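# Lift a crate with both hands and hold it

## Task

Grip the crate between the two hands, raise the whole crate off the table by at least three fingers' width, and keep it steady in the air, touching nothing but the hands, at the end. The task fails if any motor of either hand shows moving in hand_stopped_by at the finish, or if anything is pushed or dropped off the table.

## Robot and tools

Robot: a humanoid upper body on a stand past the table's -x edge, facing about +x, with two arms. left_arm (on the +y side) has a left hand; right_arm (on the -y side) has a right hand. The body may sit slightly turned or tilted relative to the table.

Scene frame (used in results): table top at z = 0, +z up, +x across the table away from the robot; the near table edge is at x = 0.18 m. Shoulders are roughly 0.29 to 0.42 m above the table, 0.06 m toward +x from the pelvis and 0.10 m to either side. A hand point can reach at most 0.62 m from its shoulder, and printed positions get less accurate at long reach.

Hand point: a spot 0.05 m in front of the palm, where index pad and thumb tip would meet in a pinch. Its own axes: +z along the straight fingers (fingertips 0.06 to 0.07 m beyond it), +y outward from the palm, +x across the palm. On the right hand +x points toward the little finger; on the left hand +x points toward the thumb. A wrist bracket on the little-finger side sticks out 0.03 m past the point along +y and 0.11 m across the palm, and it can collide with things.

Row layout: every row has 28 numbers in [-1, 1], always for both arms. First left_arm: dx, dy, dz, rx, ry, rz, then left_gripper: little, ring, middle, index, thumb_bend, thumb_turn, force_limit, speed. Then the same 14 for right_arm and right_gripper. Optionally 14 more numbers in [0, 1] follow: stiffness scales for left_arm's 7 joints, then right_arm's 7, in Joint positions order; these persist until changed.

dx..rz are an offset, not a pose: a target relative to that hand point's measured pose at the start of the action (for a call's first action, the last pose a result reported), expressed in the hand point's own axes. Each row in an action is measured from that same start, not from the previous row. Scale: 1.0 equals 0.6 m or 180 degrees; rx, ry, rz form a single rotation vector. Each control step the command is clipped to within 70 mm and 16 degrees of the measured pose, so big offsets take several actions; an arm continues at most to its last clipped pose.

Hand numbers are absolute targets. Fingers and thumb_bend: +1 straight/open, -1 curled/closed. thumb_turn: +1 beside the palm, -1 in front of it opposite the fingers. A pinch is near index -0.22, thumb_bend -0.75, thumb_turn -0.57. force_limit maps -1..+1 linearly to about 0..10 N at the fingertip (0..15 N for the two thumb motors) and only stops closing motors. speed maps -1..+1 to near zero..full (full travel 0.6 s); use -0.9 or lower for a gentle close. With the thumb turned fully across the palm, the hand can wrap objects 0.035 to 0.08 m wide; turn the thumb before reaching the object. A motor only starts when its target changes by at least 0.01. There is no no-change value: to leave a hand alone, repeat its last eight sent numbers, or before any, its hand_measured six plus hand_force_limit and hand_speed.

Tools:
execute_actions(actions): a list of actions; each action is up to 15 rows, one per 1/30 s step, and a short table repeats its last row to fill 15 steps. An empty list just returns state and images.
move(target, speed, blocking): target is one 28-number row, offsets from the pose in the scene's latest result; each hand point travels in a straight line, all arms finishing together, 0.5 to 10 s. speed is top path speed in m/s, 0.002 to 0.5 (default 0.25); turning limited to twice that in rad/s. Hand numbers are sent at the start. Paths ignore obstacles and the other arm. blocking=false returns after 0.5 s; then use wait or stop before other motion commands.
wait(seconds): 0 to 10; arms hold their last command; returns early if a running move ends.
stop(): brakes a running move, needing room to do so.
zoom_image(camera, region): camera is cam_head, cam_high, cam_left_wrist or cam_right_wrist; region [x0, y0, x1, y1] in pixels, at most 504 by 504. Image sizes: cam_head and cam_high 896x504, wrist cameras 616x616.
show_instructions(): shows the reference pages.
finished_scene(scene): ends the scene with that number, irreversibly, after the last command has been held.

Results: the state line gives each hand point's end_effector_position (m) and end_effector_quat_wxyz in the scene frame. Hand target lines give the pose each arm is now driving toward. hand_measured, hand_stopped_by (moving, target, force, stalled, fault) and hand_load_n each list six values in motor order; loads near 0 on all fingers mean the grip was lost. A move adds a move: line with its ending (done, off_target, moving, held, fault) and any limits (paced = pose clipped, held = steps blocked), plus distances to target. pose unreachable means a clearance check altered or blocked that arm's command.

Avoid: the two arms or hands striking or pressing on each other; torque on a joint reaching its limit (21.7 N m for most joints, 4.35 N m for wrist pitch and yaw, including held weight), which freezes that arm for 10 s; fast contact or targets far past a contact; motors overheating (MOTOR HOT from 90 °C, arm drops at 120 °C); dropping the crate or knocking anything off the table. Finish with fingers settled (not moving) and the crate held still.

Each tool is called after ">>>" by a JSON object that holds its "fn" and its "kwargs".

Reference images:

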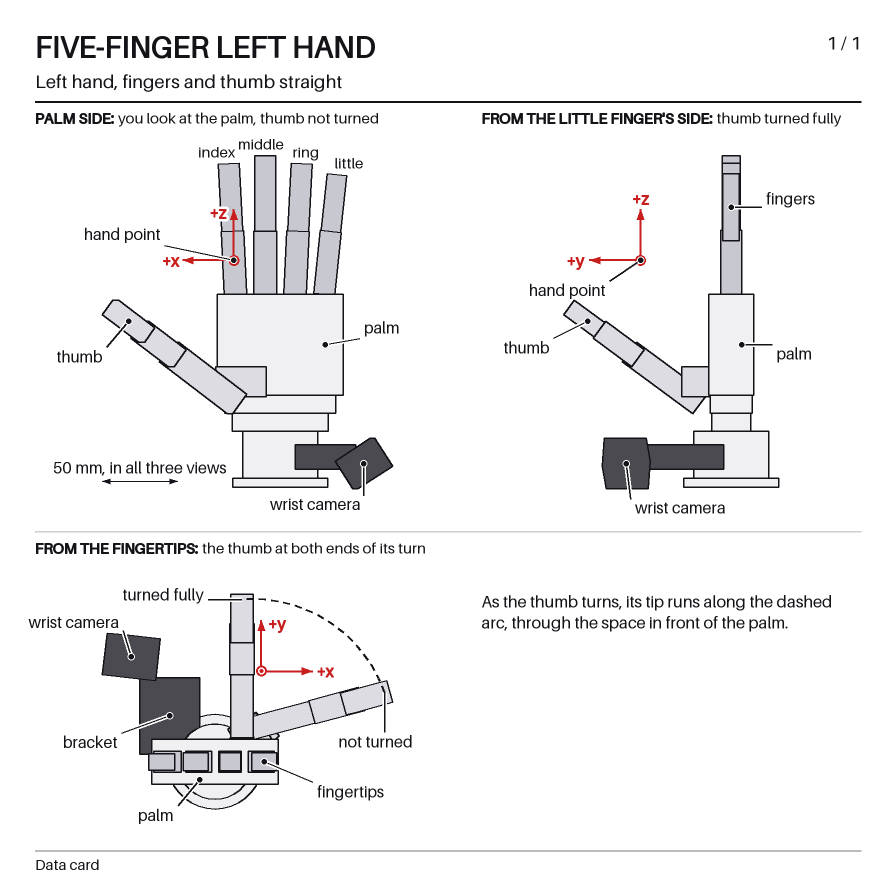

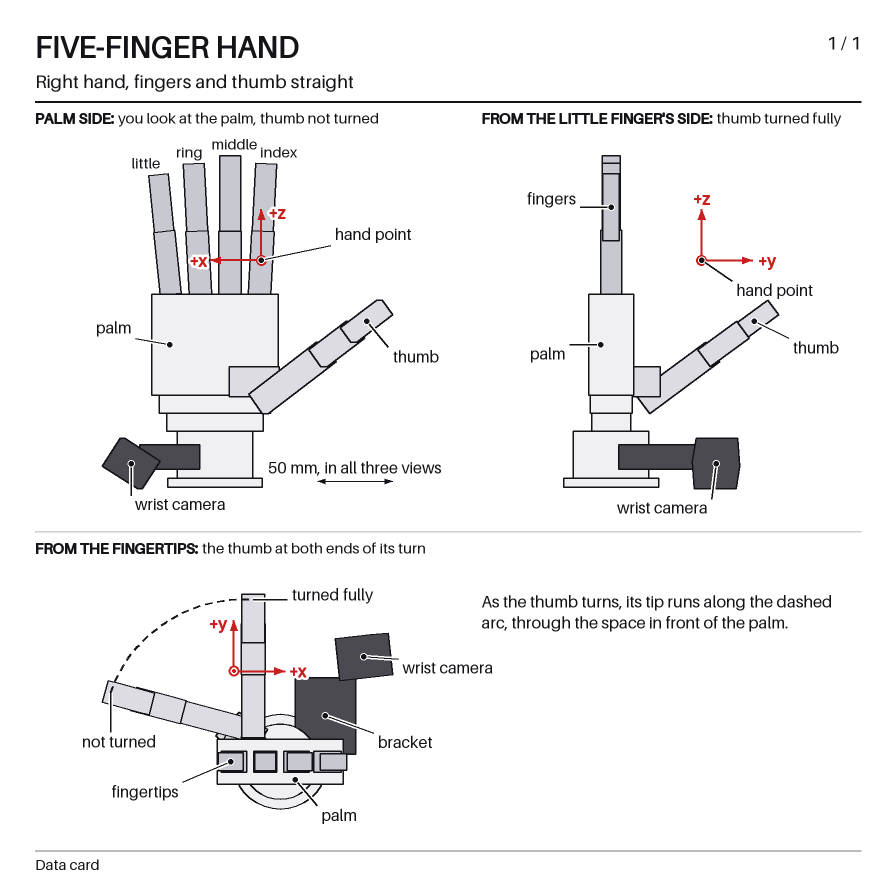

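## Session

I'll start by looking at the current state and camera images.

>>> {"fn": "execute_actions", "kwargs": {"actions": []}}

Scene clock: 0.00 s.
left_arm: end_effector_position=(+0.1921, +0.1276, +0.3715) hand_measured=(+1.000, +1.000, +1.000, +1.000, +1.000, +1.000) hand_load_n=(+0.0, +0.0, +0.0, +0.0, +0.0, +0.0) hand_stopped_by=(target, target, target, target, target, target) hand_force_limit=0.00 hand_speed=-0.80 end_effector_quat_wxyz=(+0.098, +0.149, -0.143, +0.973) | right_arm: end_effector_position=(+0.1775, -0.1068, +0.3840) hand_measured=(+1.000, +1.000, +1.000, +1.000, +1.000, +1.000) hand_load_n=(+0.0, +0.0, +0.0, +0.0, +0.0, +0.0) hand_stopped_by=(target, target, target, target, target, target) hand_force_limit=0.00 hand_speed=-0.80 end_effector_quat_wxyz=(+0.976, -0.203, +0.075, +0.038)
Joint positions: left_arm=[-0.012  0.514  0.169 -0.5   -0.684 -1.043 -0.393] | right_arm=[-0.066 -0.517 -0.345 -0.613  0.548 -0.977  0.346]
Joint velocities: left_arm=[-0.005  0.005  0.018 -0.003  0.     0.     0.   ] | right_arm=[-0.017  0.002  0.011 -0.009 -0.009  0.     0.   ]
Motor temperatures (°C, as the motors report them): left_arm=[46 54 46 48 39 38 32] | right_arm=[42 44 47 47 44 33 34]
Hand target (left_arm): +0.192, +0.128, +0.372; +0.098, +0.149, -0.143, +0.973
Hand target (right_arm): +0.177, -0.107, +0.384; +0.976, -0.203, +0.075, +0.038
Joint stiffness scale: left_arm=[1. 1. 1. 1. 1. 1. 1.] | right_arm=[1. 1. 1. 1. 1. 1. 1.]

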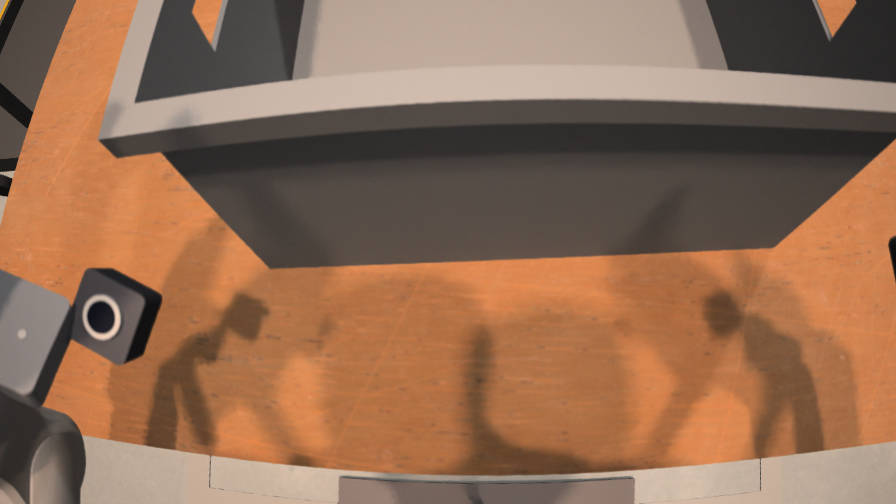

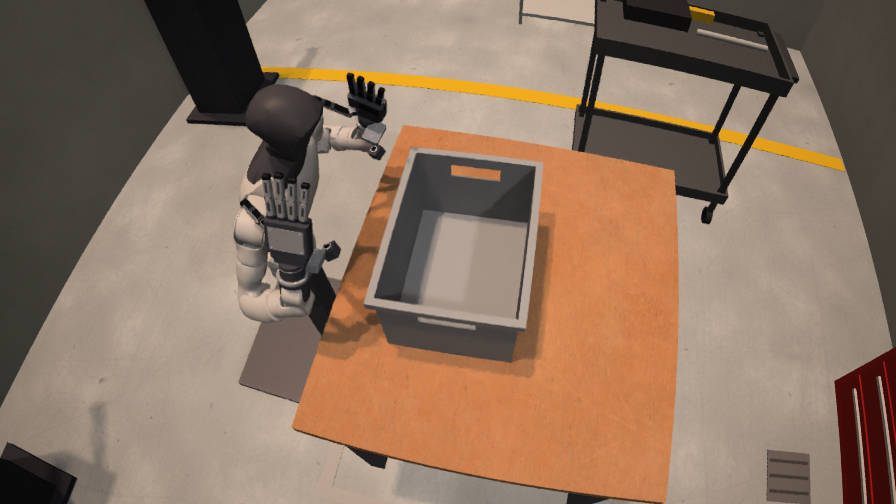

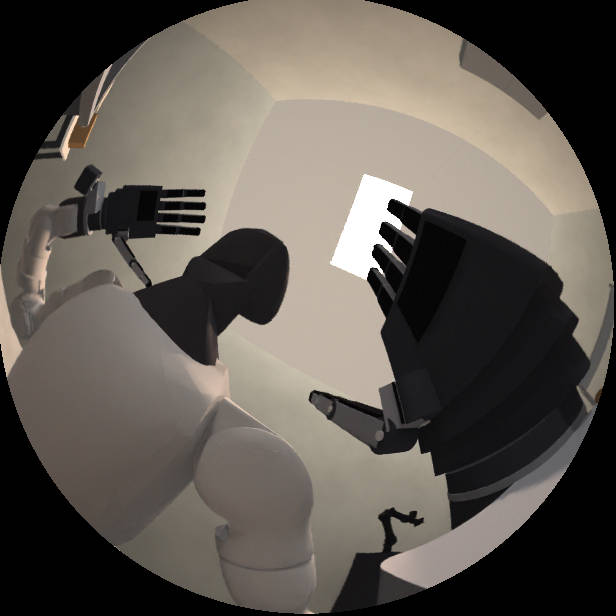

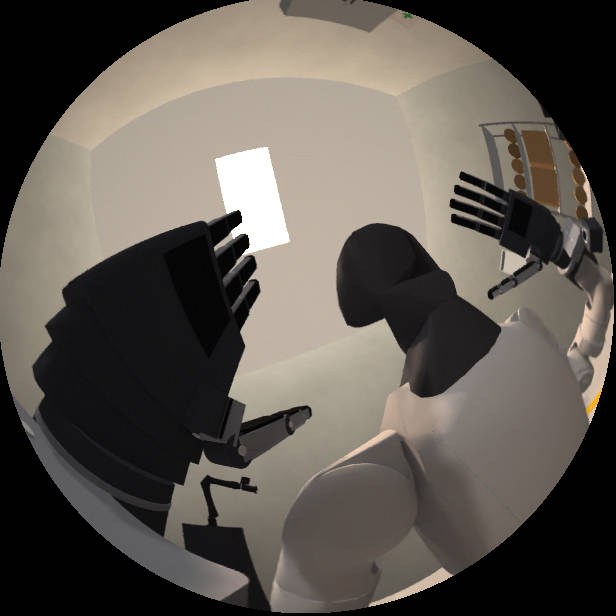

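>>> {"fn": "zoom_image", "kwargs": {"camera": "cam_high", "region": [220, 60, 600, 400]}}

>>> {"fn": "zoom_image", "kwargs": {"camera": "cam_head", "region": [0, 0, 448, 300]}}

>>> {"fn": "zoom_image", "kwargs": {"camera": "cam_head", "region": [448, 0, 896, 300]}}

Region (220, 60, 600, 400) of cam_high's 896x504 image, scaled by 1.326, with more detail than that image has; it fills the top 451 rows of this view, and the rest is white.

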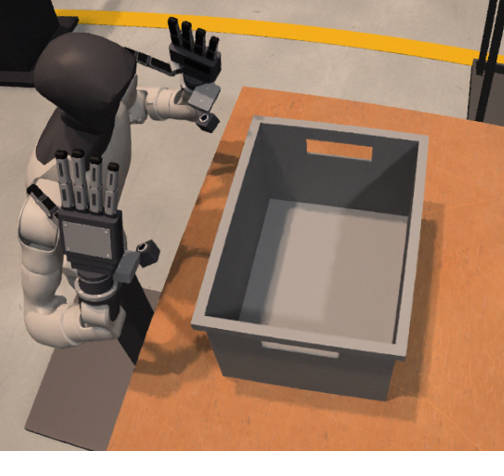

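Region (0, 0, 448, 300) of cam_head's 896x504 image, scaled by 1.125, with more detail than that image has; it fills the top 338 rows of this view, and the rest is white.

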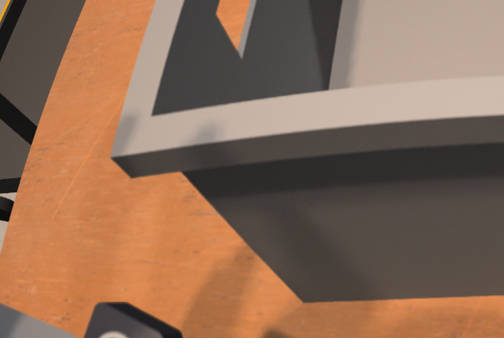

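Region (448, 0, 896, 300) of cam_head's 896x504 image, scaled by 1.125, with more detail than that image has; it fills the top 338 rows of this view, and the rest is white.

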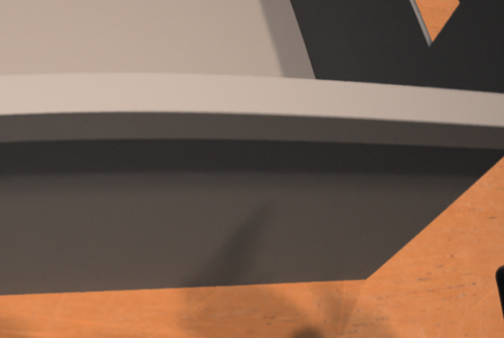

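>>> {"fn": "zoom_image", "kwargs": {"camera": "cam_high", "region": [350, 280, 550, 380]}}

>>> {"fn": "zoom_image", "kwargs": {"camera": "cam_high", "region": [380, 110, 580, 230]}}

>>> {"fn": "zoom_image", "kwargs": {"camera": "cam_high", "region": [270, 380, 700, 504]}}

>>> {"fn": "zoom_image", "kwargs": {"camera": "cam_high", "region": [600, 130, 720, 230]}}

Region (350, 280, 550, 380) of cam_high's 896x504 image, scaled by 2.520, with more detail than that image has.

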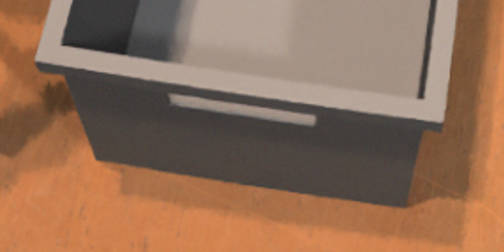

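Region (380, 110, 580, 230) of cam_high's 896x504 image, scaled by 2.520, with more detail than that image has; it fills the top 302 rows of this view, and the rest is white.

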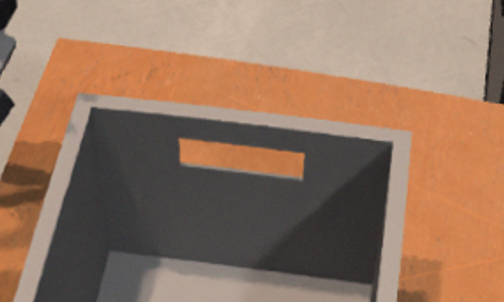

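Region (270, 380, 700, 504) of cam_high's 896x504 image, scaled by 1.172, with more detail than that image has; it fills the top 145 rows of this view, and the rest is white.

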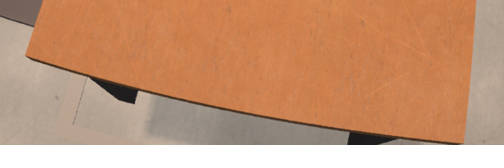

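Region (600, 130, 720, 230) of cam_high's 896x504 image, scaled by 4.200, with more detail than that image has.

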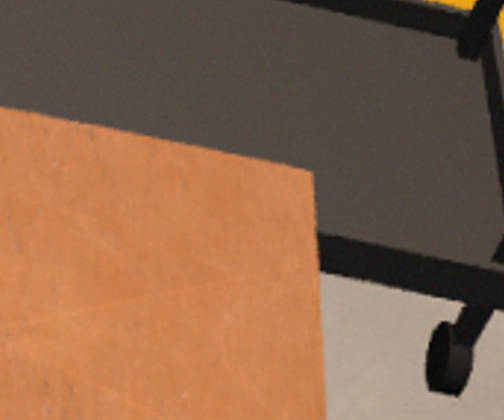

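>>> {"fn": "zoom_image", "kwargs": {"camera": "cam_high", "region": [300, 60, 420, 170]}}

>>> {"fn": "zoom_image", "kwargs": {"camera": "cam_high", "region": [230, 160, 360, 290]}}

Region (300, 60, 420, 170) of cam_high's 896x504 image, scaled by 4.200, with more detail than that image has; it fills the top 462 rows of this view, and the rest is white.

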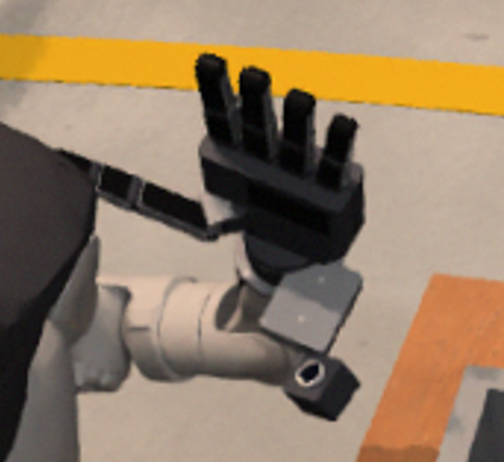

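Region (230, 160, 360, 290) of cam_high's 896x504 image, scaled by 3.877, with more detail than that image has.

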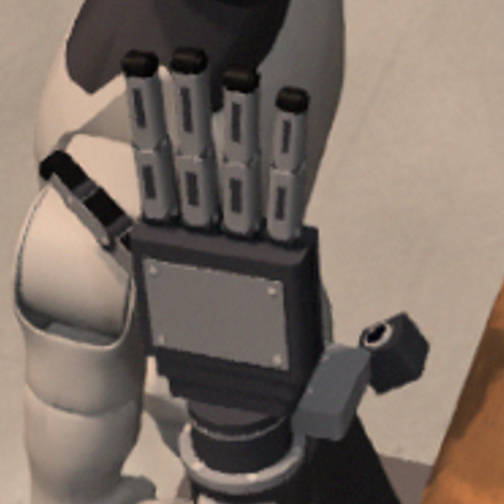

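>>> {"fn": "move", "kwargs": {"target": [-0.3369,-0.2042,-0.1871,0.0435,-0.5581,-0.0815, 0.9,0.9,0.9,-0.2,0.95,0.97,0.0,-0.3, 0.3935,-0.1982,-0.2892,0.0018,0.5877,0.1622, 0.9,0.9,0.9,-0.2,0.95,0.97,0.0,-0.3], "speed": 0.35}}

Scene clock: 123.27 s.
left_arm: end_effector_position=(+0.3746, +0.2582, +0.2413) hand_measured=(+0.900, +0.900, +0.900, -0.200, +0.950, +0.970) hand_load_n=(+0.0, +0.0, +0.0, +0.0, +0.0, +0.0) hand_stopped_by=(target, target, target, target, target, target) hand_force_limit=0.00 hand_speed=-0.30 end_effector_quat_wxyz=(+0.018, +0.861, -0.079, +0.503) | right_arm: end_effector_position=(+0.3968, -0.2722, +0.2379) hand_measured=(+0.900, +0.900, +0.900, -0.200, +0.950, +0.970) hand_load_n=(+0.0, +0.0, +0.0, +0.0, +0.0, +0.0) hand_stopped_by=(target, target, target, target, target, target) hand_force_limit=0.00 hand_speed=-0.30 end_effector_quat_wxyz=(+0.501, -0.126, +0.851, +0.094)
Joint positions: left_arm=[ 0.483  1.383  1.072 -0.256 -1.416  0.789 -0.253] | right_arm=[ 0.49  -1.569 -0.876  0.161  1.343  0.523  0.655]
Joint velocities: left_arm=[ 0.012  0.003  0.005  0.    -0.005  0.     0.   ] | right_arm=[-0.034  0.008 -0.003  0.    -0.009 -0.002  0.002]
Motor temperatures (°C, as the motors report them): left_arm=[46 58 47 50 39 39 32] | right_arm=[42 48 49 49 44 34 35]
Hand target (left_arm): +0.375, +0.258, +0.242; +0.020, +0.861, -0.078, +0.502
Hand target (right_arm): +0.397, -0.272, +0.239; +0.502, -0.127, +0.850, +0.096
Off the commanded pose (left_arm): 0.014 m, 4 deg.
Off the commanded pose (right_arm): 0.005 m, 2 deg.
Joint stiffness scale: left_arm=[1. 1. 1. 1. 1. 1. 1.] | right_arm=[1. 1. 1. 1. 1. 1. 1.]
move: off_target (left_arm, right_arm)

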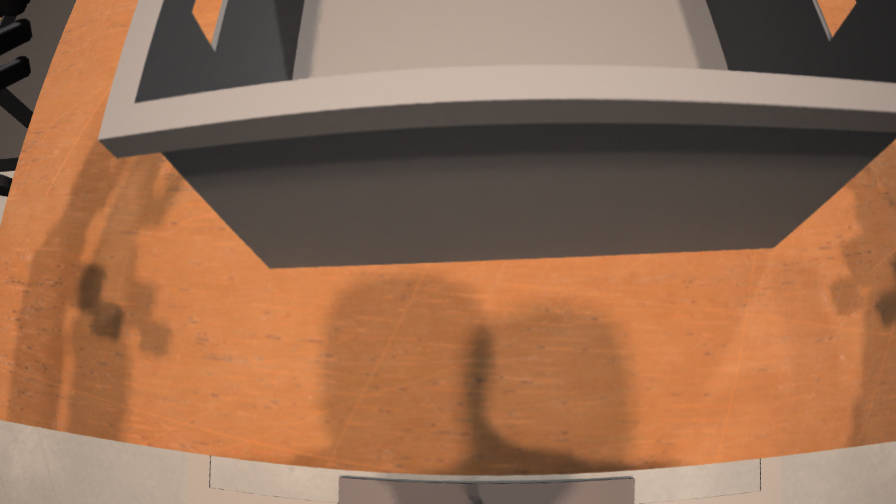

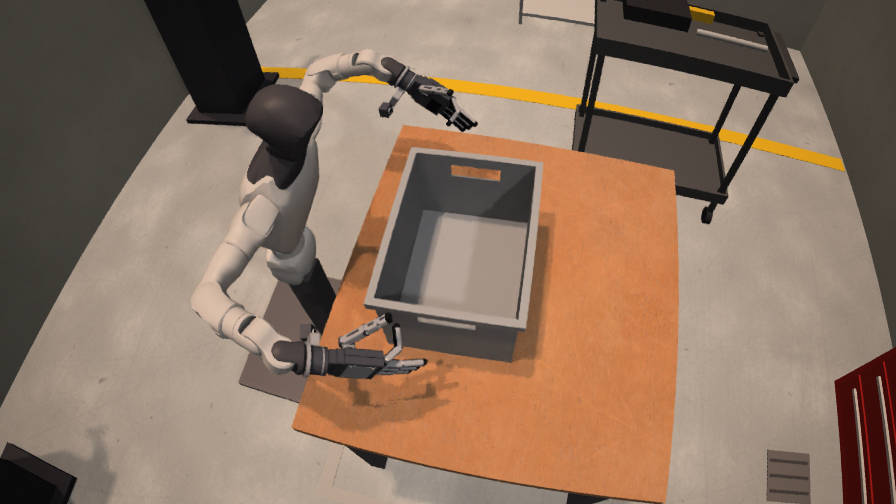

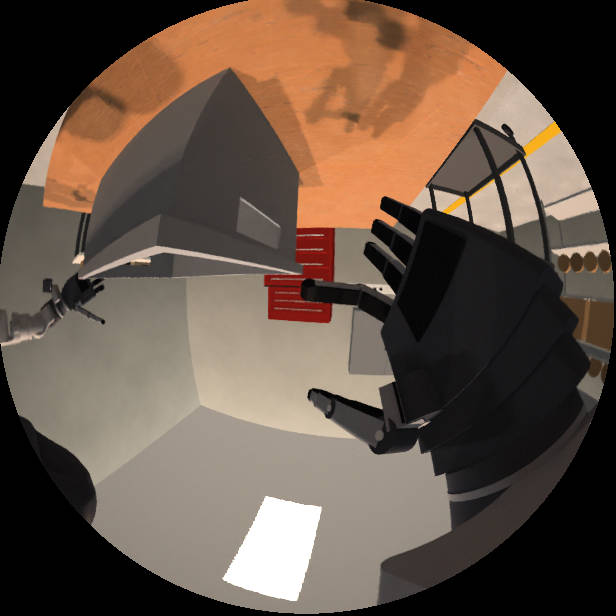

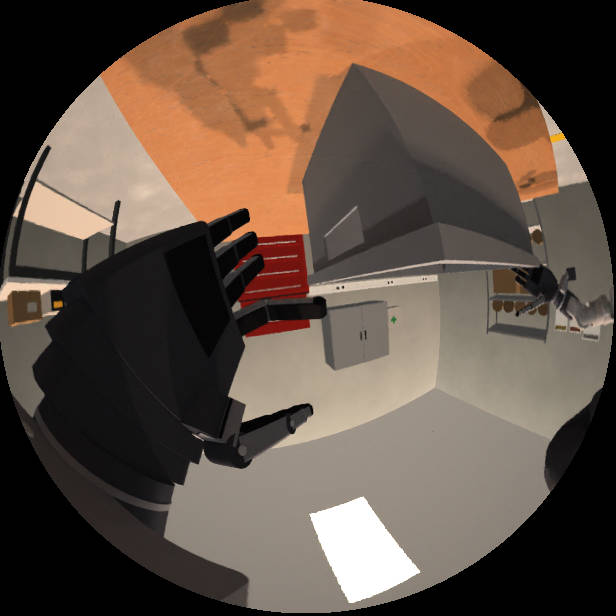

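>>> {"fn": "zoom_image", "kwargs": {"camera": "cam_high", "region": [280, 280, 500, 400]}}

>>> {"fn": "zoom_image", "kwargs": {"camera": "cam_right_wrist", "region": [200, 150, 560, 350]}}

>>> {"fn": "zoom_image", "kwargs": {"camera": "cam_left_wrist", "region": [60, 150, 420, 350]}}

Region (280, 280, 500, 400) of cam_high's 896x504 image, scaled by 2.291, with more detail than that image has; it fills the top 275 rows of this view, and the rest is white.

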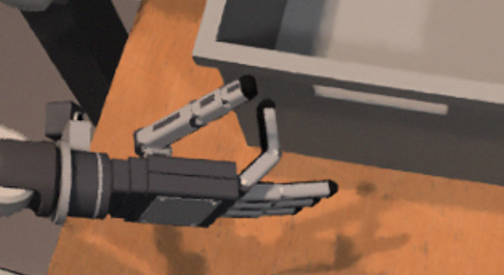

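Region (200, 150, 560, 350) of cam_right_wrist's 616x616 image, scaled by 1.400, with more detail than that image has.

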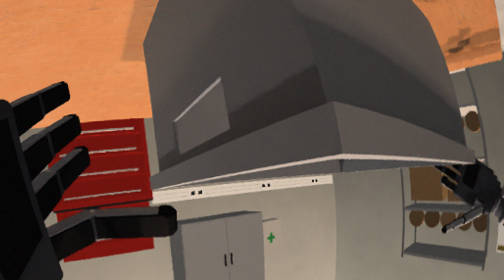

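Region (60, 150, 420, 350) of cam_left_wrist's 616x616 image, scaled by 1.400, with more detail than that image has.

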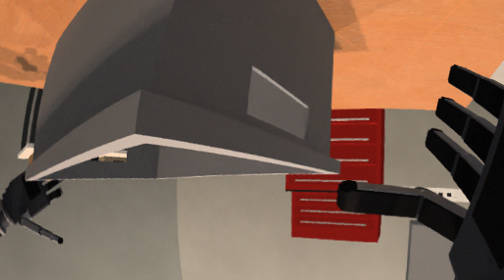

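>>> {"fn": "move", "kwargs": {"target": [-0.0412,0.0501,0.1740,-0.0228,-0.0016,-0.0048, 0.9,0.9,0.9,-0.2,0.95,0.97,0.0,-0.3, 0.0301,0.0009,0.1564,0.0101,0.0070,-0.0067, 0.9,0.9,0.9,-0.2,0.95,0.97,0.0,-0.3], "speed": 0.08}}

Scene clock: 152.47 s.
left_arm: end_effector_position=(+0.4502, +0.2105, +0.1644) hand_measured=(+0.900, +0.900, +0.900, -0.200, +0.950, +0.970) hand_load_n=(+0.0, +0.0, +0.0, +0.0, +0.0, +0.0) hand_stopped_by=(target, target, target, target, target, target) hand_force_limit=0.00 hand_speed=-0.30 end_effector_quat_wxyz=(+0.055, +0.863, -0.099, +0.492) | right_arm: end_effector_position=(+0.4652, -0.2551, +0.1804) hand_measured=(+0.900, +0.900, +0.900, -0.200, +0.950, +0.970) hand_load_n=(+0.0, +0.0, +0.0, +0.0, +0.0, +0.0) hand_stopped_by=(target, target, target, target, target, target) hand_force_limit=0.00 hand_speed=-0.30 end_effector_quat_wxyz=(+0.496, -0.122, +0.857, +0.065)
Joint positions: left_arm=[-0.464  1.447 -0.208 -0.003 -1.39   0.446 -0.105] | right_arm=[-0.553 -1.471  0.171  0.339  1.206  0.467  0.477]
Joint velocities: left_arm=[-0.002 -0.008 -0.02   0.005  0.003  0.    -0.002] | right_arm=[ 0.002  0.002  0.     0.    -0.008  0.     0.   ]
Motor temperatures (°C, as the motors report them): left_arm=[47 60 50 48 39 42 32] | right_arm=[44 52 52 48 44 38 34]
Hand target (left_arm): +0.450, +0.211, +0.163; +0.054, +0.864, -0.100, +0.491
Hand target (right_arm): +0.465, -0.256, +0.180; +0.495, -0.122, +0.858, +0.064
Off the commanded pose (left_arm): 0.010 m, 1 deg.
Off the commanded pose (right_arm): 0.009 m, 1 deg.
Joint stiffness scale: left_arm=[1. 1. 1. 1. 1. 1. 1.] | right_arm=[1. 1. 1. 1. 1. 1. 1.]
move: off_target (left_arm, right_arm)

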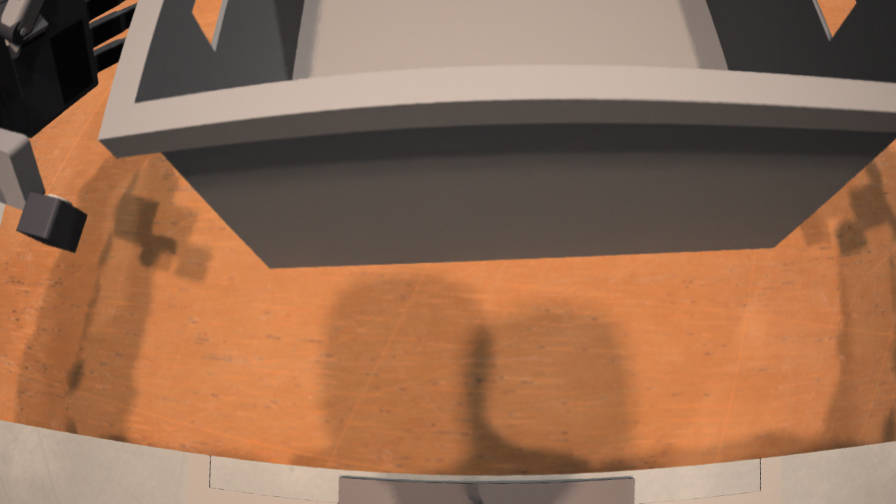

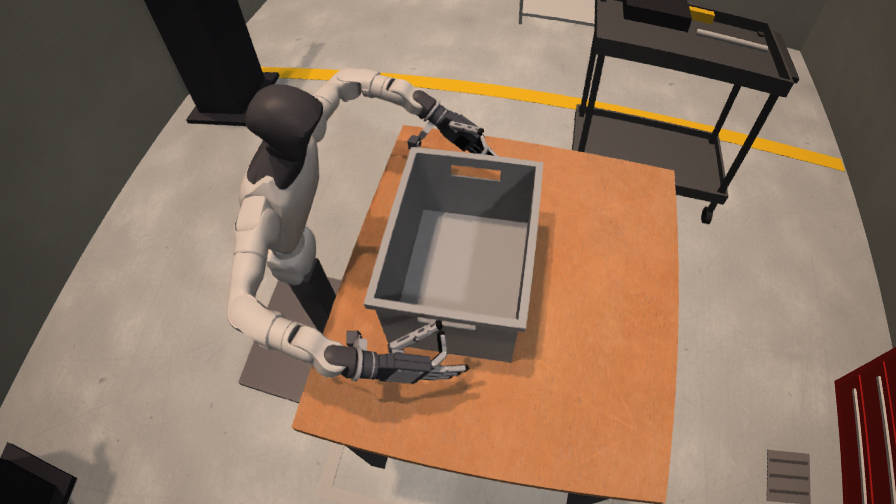

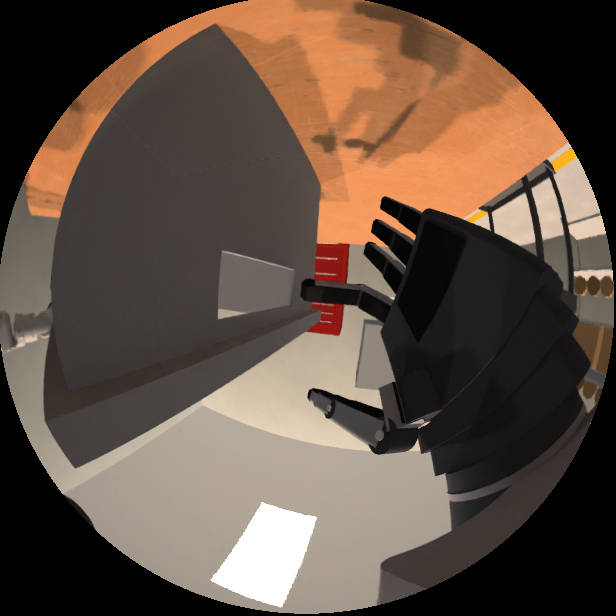

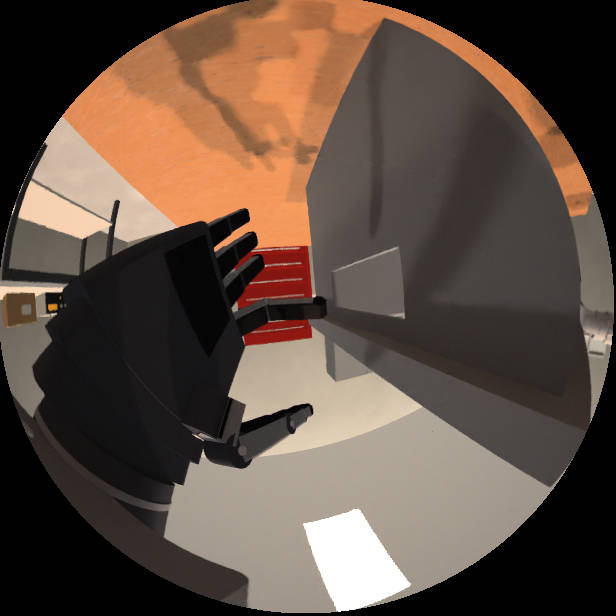

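>>> {"fn": "zoom_image", "kwargs": {"camera": "cam_right_wrist", "region": [220, 210, 460, 370]}}

>>> {"fn": "zoom_image", "kwargs": {"camera": "cam_left_wrist", "region": [170, 210, 410, 370]}}

>>> {"fn": "zoom_image", "kwargs": {"camera": "cam_high", "region": [320, 280, 540, 400]}}

>>> {"fn": "zoom_image", "kwargs": {"camera": "cam_high", "region": [380, 80, 560, 200]}}

Region (220, 210, 460, 370) of cam_right_wrist's 616x616 image, scaled by 2.100, with more detail than that image has.

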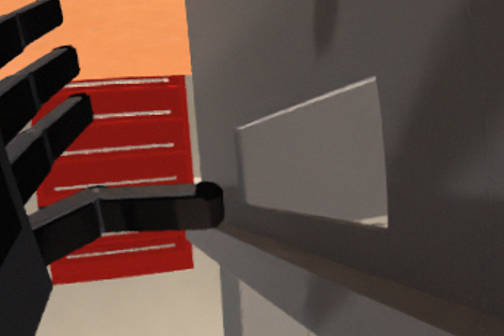

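Region (170, 210, 410, 370) of cam_left_wrist's 616x616 image, scaled by 2.100, with more detail than that image has.

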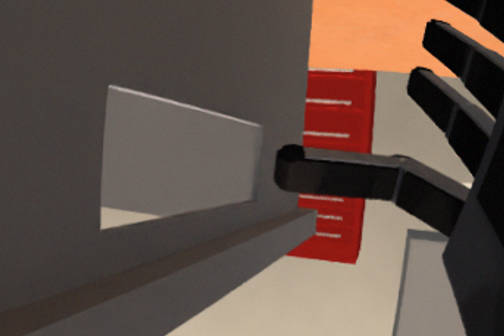

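Region (320, 280, 540, 400) of cam_high's 896x504 image, scaled by 2.291, with more detail than that image has; it fills the top 275 rows of this view, and the rest is white.

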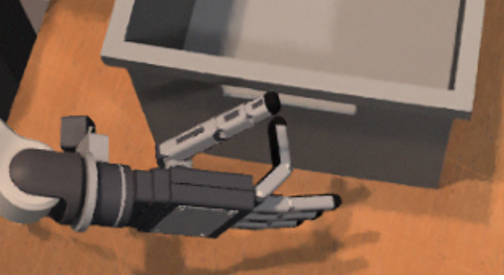

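Region (380, 80, 560, 200) of cam_high's 896x504 image, scaled by 2.800, with more detail than that image has.

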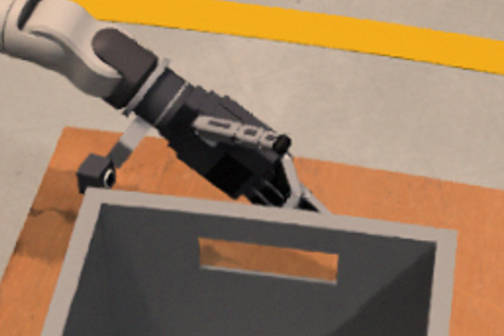

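>>> {"fn": "move", "kwargs": {"target": [0.0031,0.0307,-0.0015,0,0,0, 0.9,0.9,0.9,-0.2,0.95,0.97,0.0,-0.3, 0.0261,0.0297,0.0008,0,0,0, 0.9,0.9,0.9,-0.2,0.95,0.97,0.0,-0.3], "speed": 0.04}}

Scene clock: 203.10 s.
left_arm: end_effector_position=(+0.4457, +0.1928, +0.1656) hand_measured=(+0.900, +0.900, +0.900, -0.200, +0.950, +0.970) hand_load_n=(+0.0, +0.0, +0.0, +0.0, +0.0, +0.0) hand_stopped_by=(target, target, target, target, target, target) hand_force_limit=0.00 hand_speed=-0.30 end_effector_quat_wxyz=(+0.054, +0.863, -0.101, +0.492) | right_arm: end_effector_position=(+0.4538, -0.2395, +0.1646) hand_measured=(+0.900, +0.900, +0.900, -0.200, +0.950, +0.970) hand_load_n=(+0.0, +0.0, +0.0, +0.0, +0.0, +0.0) hand_stopped_by=(target, target, target, target, target, target) hand_force_limit=0.00 hand_speed=-0.30 end_effector_quat_wxyz=(+0.494, -0.127, +0.858, +0.063)
Joint positions: left_arm=[-0.438  1.453 -0.19  -0.11  -1.436  0.455 -0.001] | right_arm=[-0.38  -1.473  0.097  0.191  1.261  0.415  0.365]
Joint velocities: left_arm=[-0.008  0.005  0.012  0.005  0.006  0.     0.002] | right_arm=[-0.003  0.    -0.009 -0.003 -0.003  0.    -0.002]
Motor temperatures (°C, as the motors report them): left_arm=[52 67 52 48 39 43 32] | right_arm=[50 63 53 48 44 39 34]
Hand target (left_arm): +0.445, +0.193, +0.166; +0.054, +0.863, -0.100, +0.491
Hand target (right_arm): +0.454, -0.239, +0.166; +0.496, -0.126, +0.857, +0.064
Off the commanded pose (left_arm): 0.001 m, 0 deg.
Off the commanded pose (right_arm): 0.002 m, 1 deg.
Joint stiffness scale: left_arm=[1. 1. 1. 1. 1. 1. 1.] | right_arm=[1. 1. 1. 1. 1. 1. 1.]
move: done

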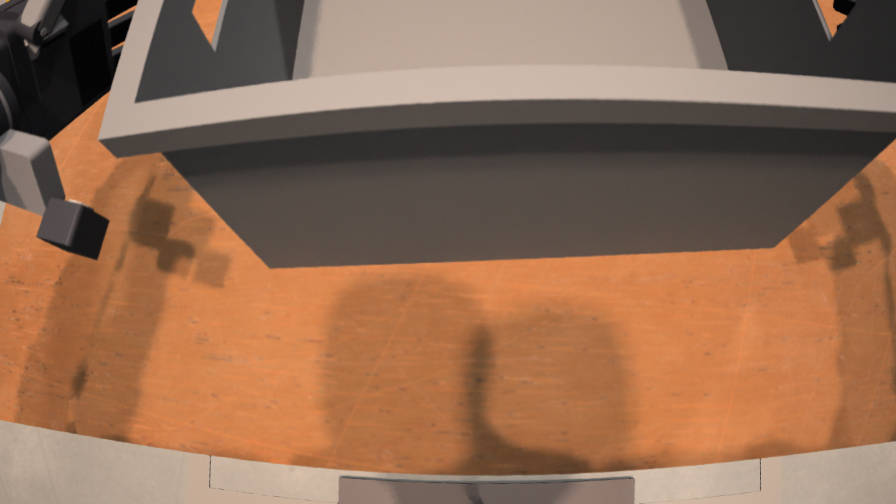

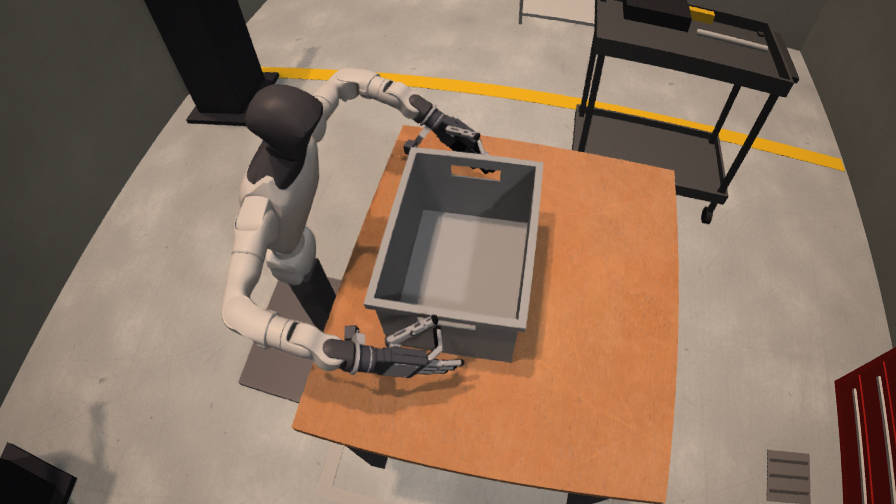

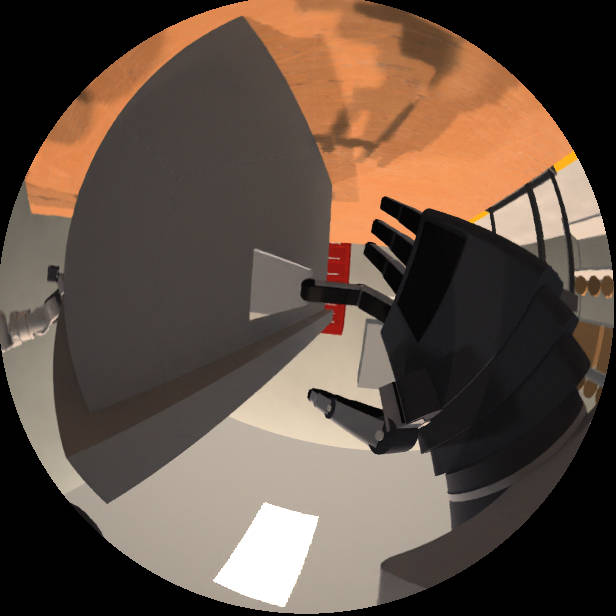

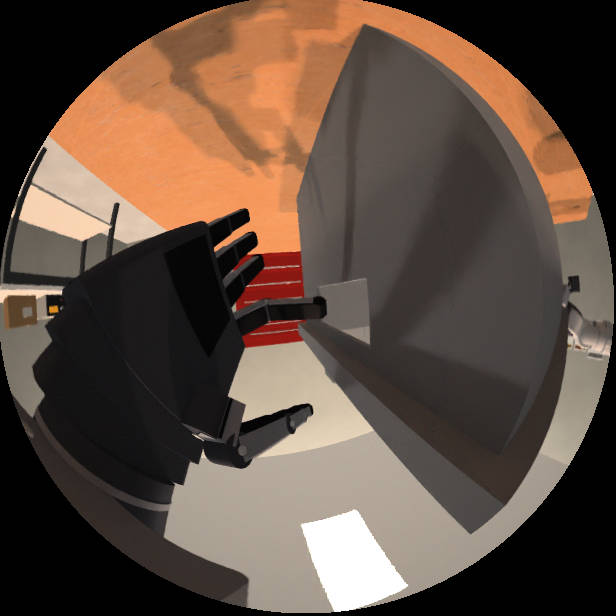

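>>> {"fn": "move", "kwargs": {"target": [0.0086,0.0714,0.0141,0,0,0, 0.9,0.9,0.9,-0.2,0.95,0.97,0.0,-0.3, -0.0104,0.0689,0.0167,0,0,0, 0.9,0.9,0.9,-0.2,0.95,0.97,0.0,-0.3], "speed": 0.04}}

>>> {"fn": "zoom_image", "kwargs": {"camera": "cam_high", "region": [320, 90, 580, 390]}}

Scene clock: 211.23 s.
left_arm: end_effector_position=(+0.4439, +0.1480, +0.1642) hand_measured=(+0.900, +0.900, +0.900, -0.200, +0.950, +0.970) hand_load_n=(+0.0, +0.0, +0.0, +0.0, +0.0, +0.0) hand_stopped_by=(target, target, target, target, target, target) hand_force_limit=0.00 hand_speed=-0.30 end_effector_quat_wxyz=(+0.051, +0.863, -0.107, +0.491) | right_arm: end_effector_position=(+0.4545, -0.1978, +0.1649) hand_measured=(+0.900, +0.900, +0.900, -0.200, +0.950, +0.970) hand_load_n=(+0.0, +0.0, +0.0, +0.0, +0.0, +0.0) hand_stopped_by=(target, target, target, target, target, target) hand_force_limit=0.00 hand_speed=-0.30 end_effector_quat_wxyz=(+0.496, -0.129, +0.857, +0.059)
Joint positions: left_arm=[-0.542  1.371 -0.24  -0.283 -1.483  0.543  0.248] | right_arm=[-0.384 -1.456  0.093 -0.033  1.339  0.477  0.124]
Joint velocities: left_arm=[ 0.002 -0.002  0.017 -0.002 -0.002  0.004  0.001] | right_arm=[ 0.012 -0.002  0.006  0.     0.     0.004  0.   ]
Motor temperatures (°C, as the motors report them): left_arm=[52 67 52 48 39 43 32] | right_arm=[49 63 53 48 44 39 34]
Hand target (left_arm): +0.443, +0.147, +0.164; +0.053, +0.864, -0.107, +0.490
Hand target (right_arm): +0.454, -0.197, +0.165; +0.495, -0.128, +0.857, +0.062
Off the commanded pose (left_arm): 0.002 m, 1 deg.
Off the commanded pose (right_arm): 0.002 m, 1 deg.
Joint stiffness scale: left_arm=[1. 1. 1. 1. 1. 1. 1.] | right_arm=[1. 1. 1. 1. 1. 1. 1.]
move: done

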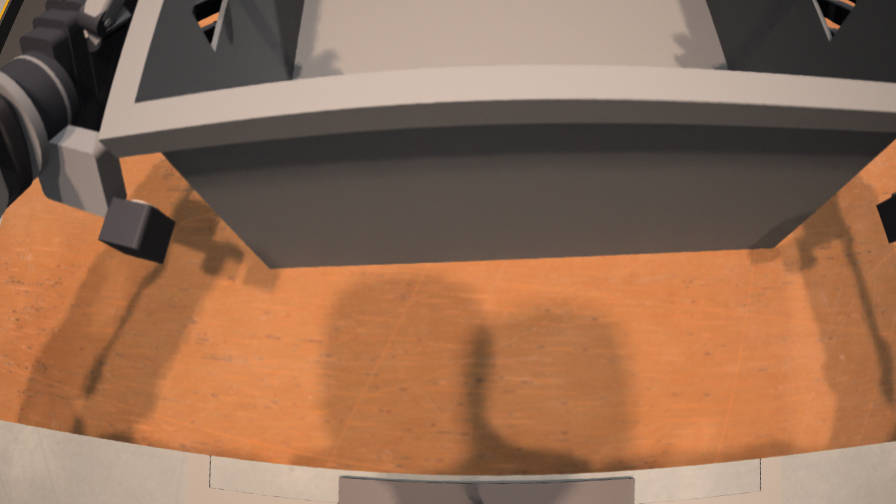

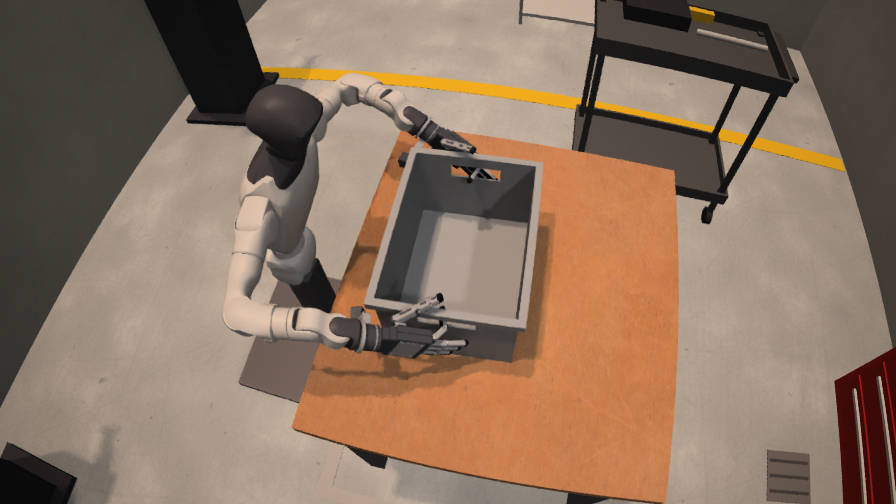

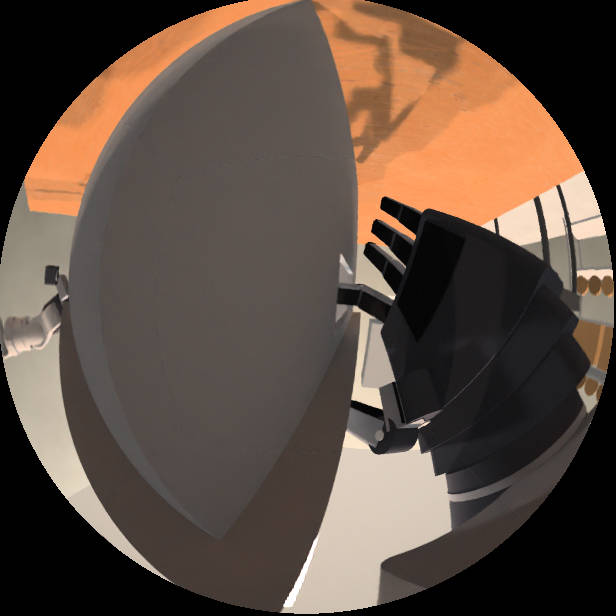

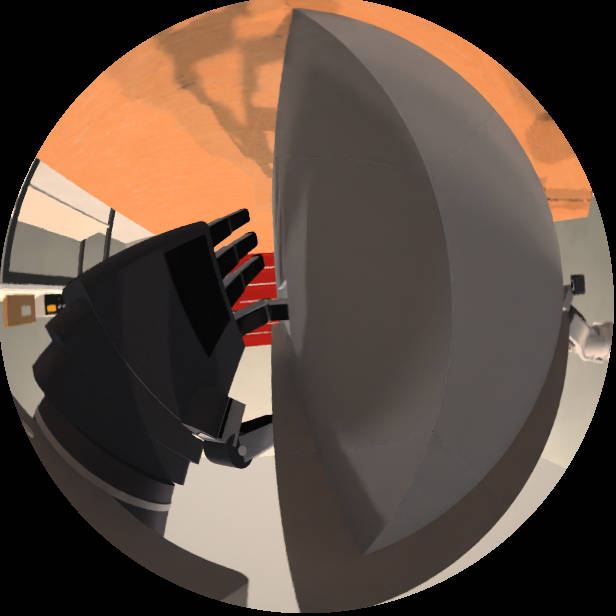

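Region (320, 90, 580, 390) of cam_high's 896x504 image, scaled by 1.680, with more detail than that image has; it fills the left 437 columns of this view, and the rest is white.

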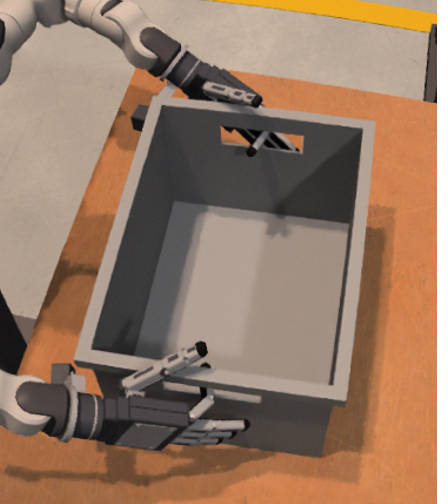

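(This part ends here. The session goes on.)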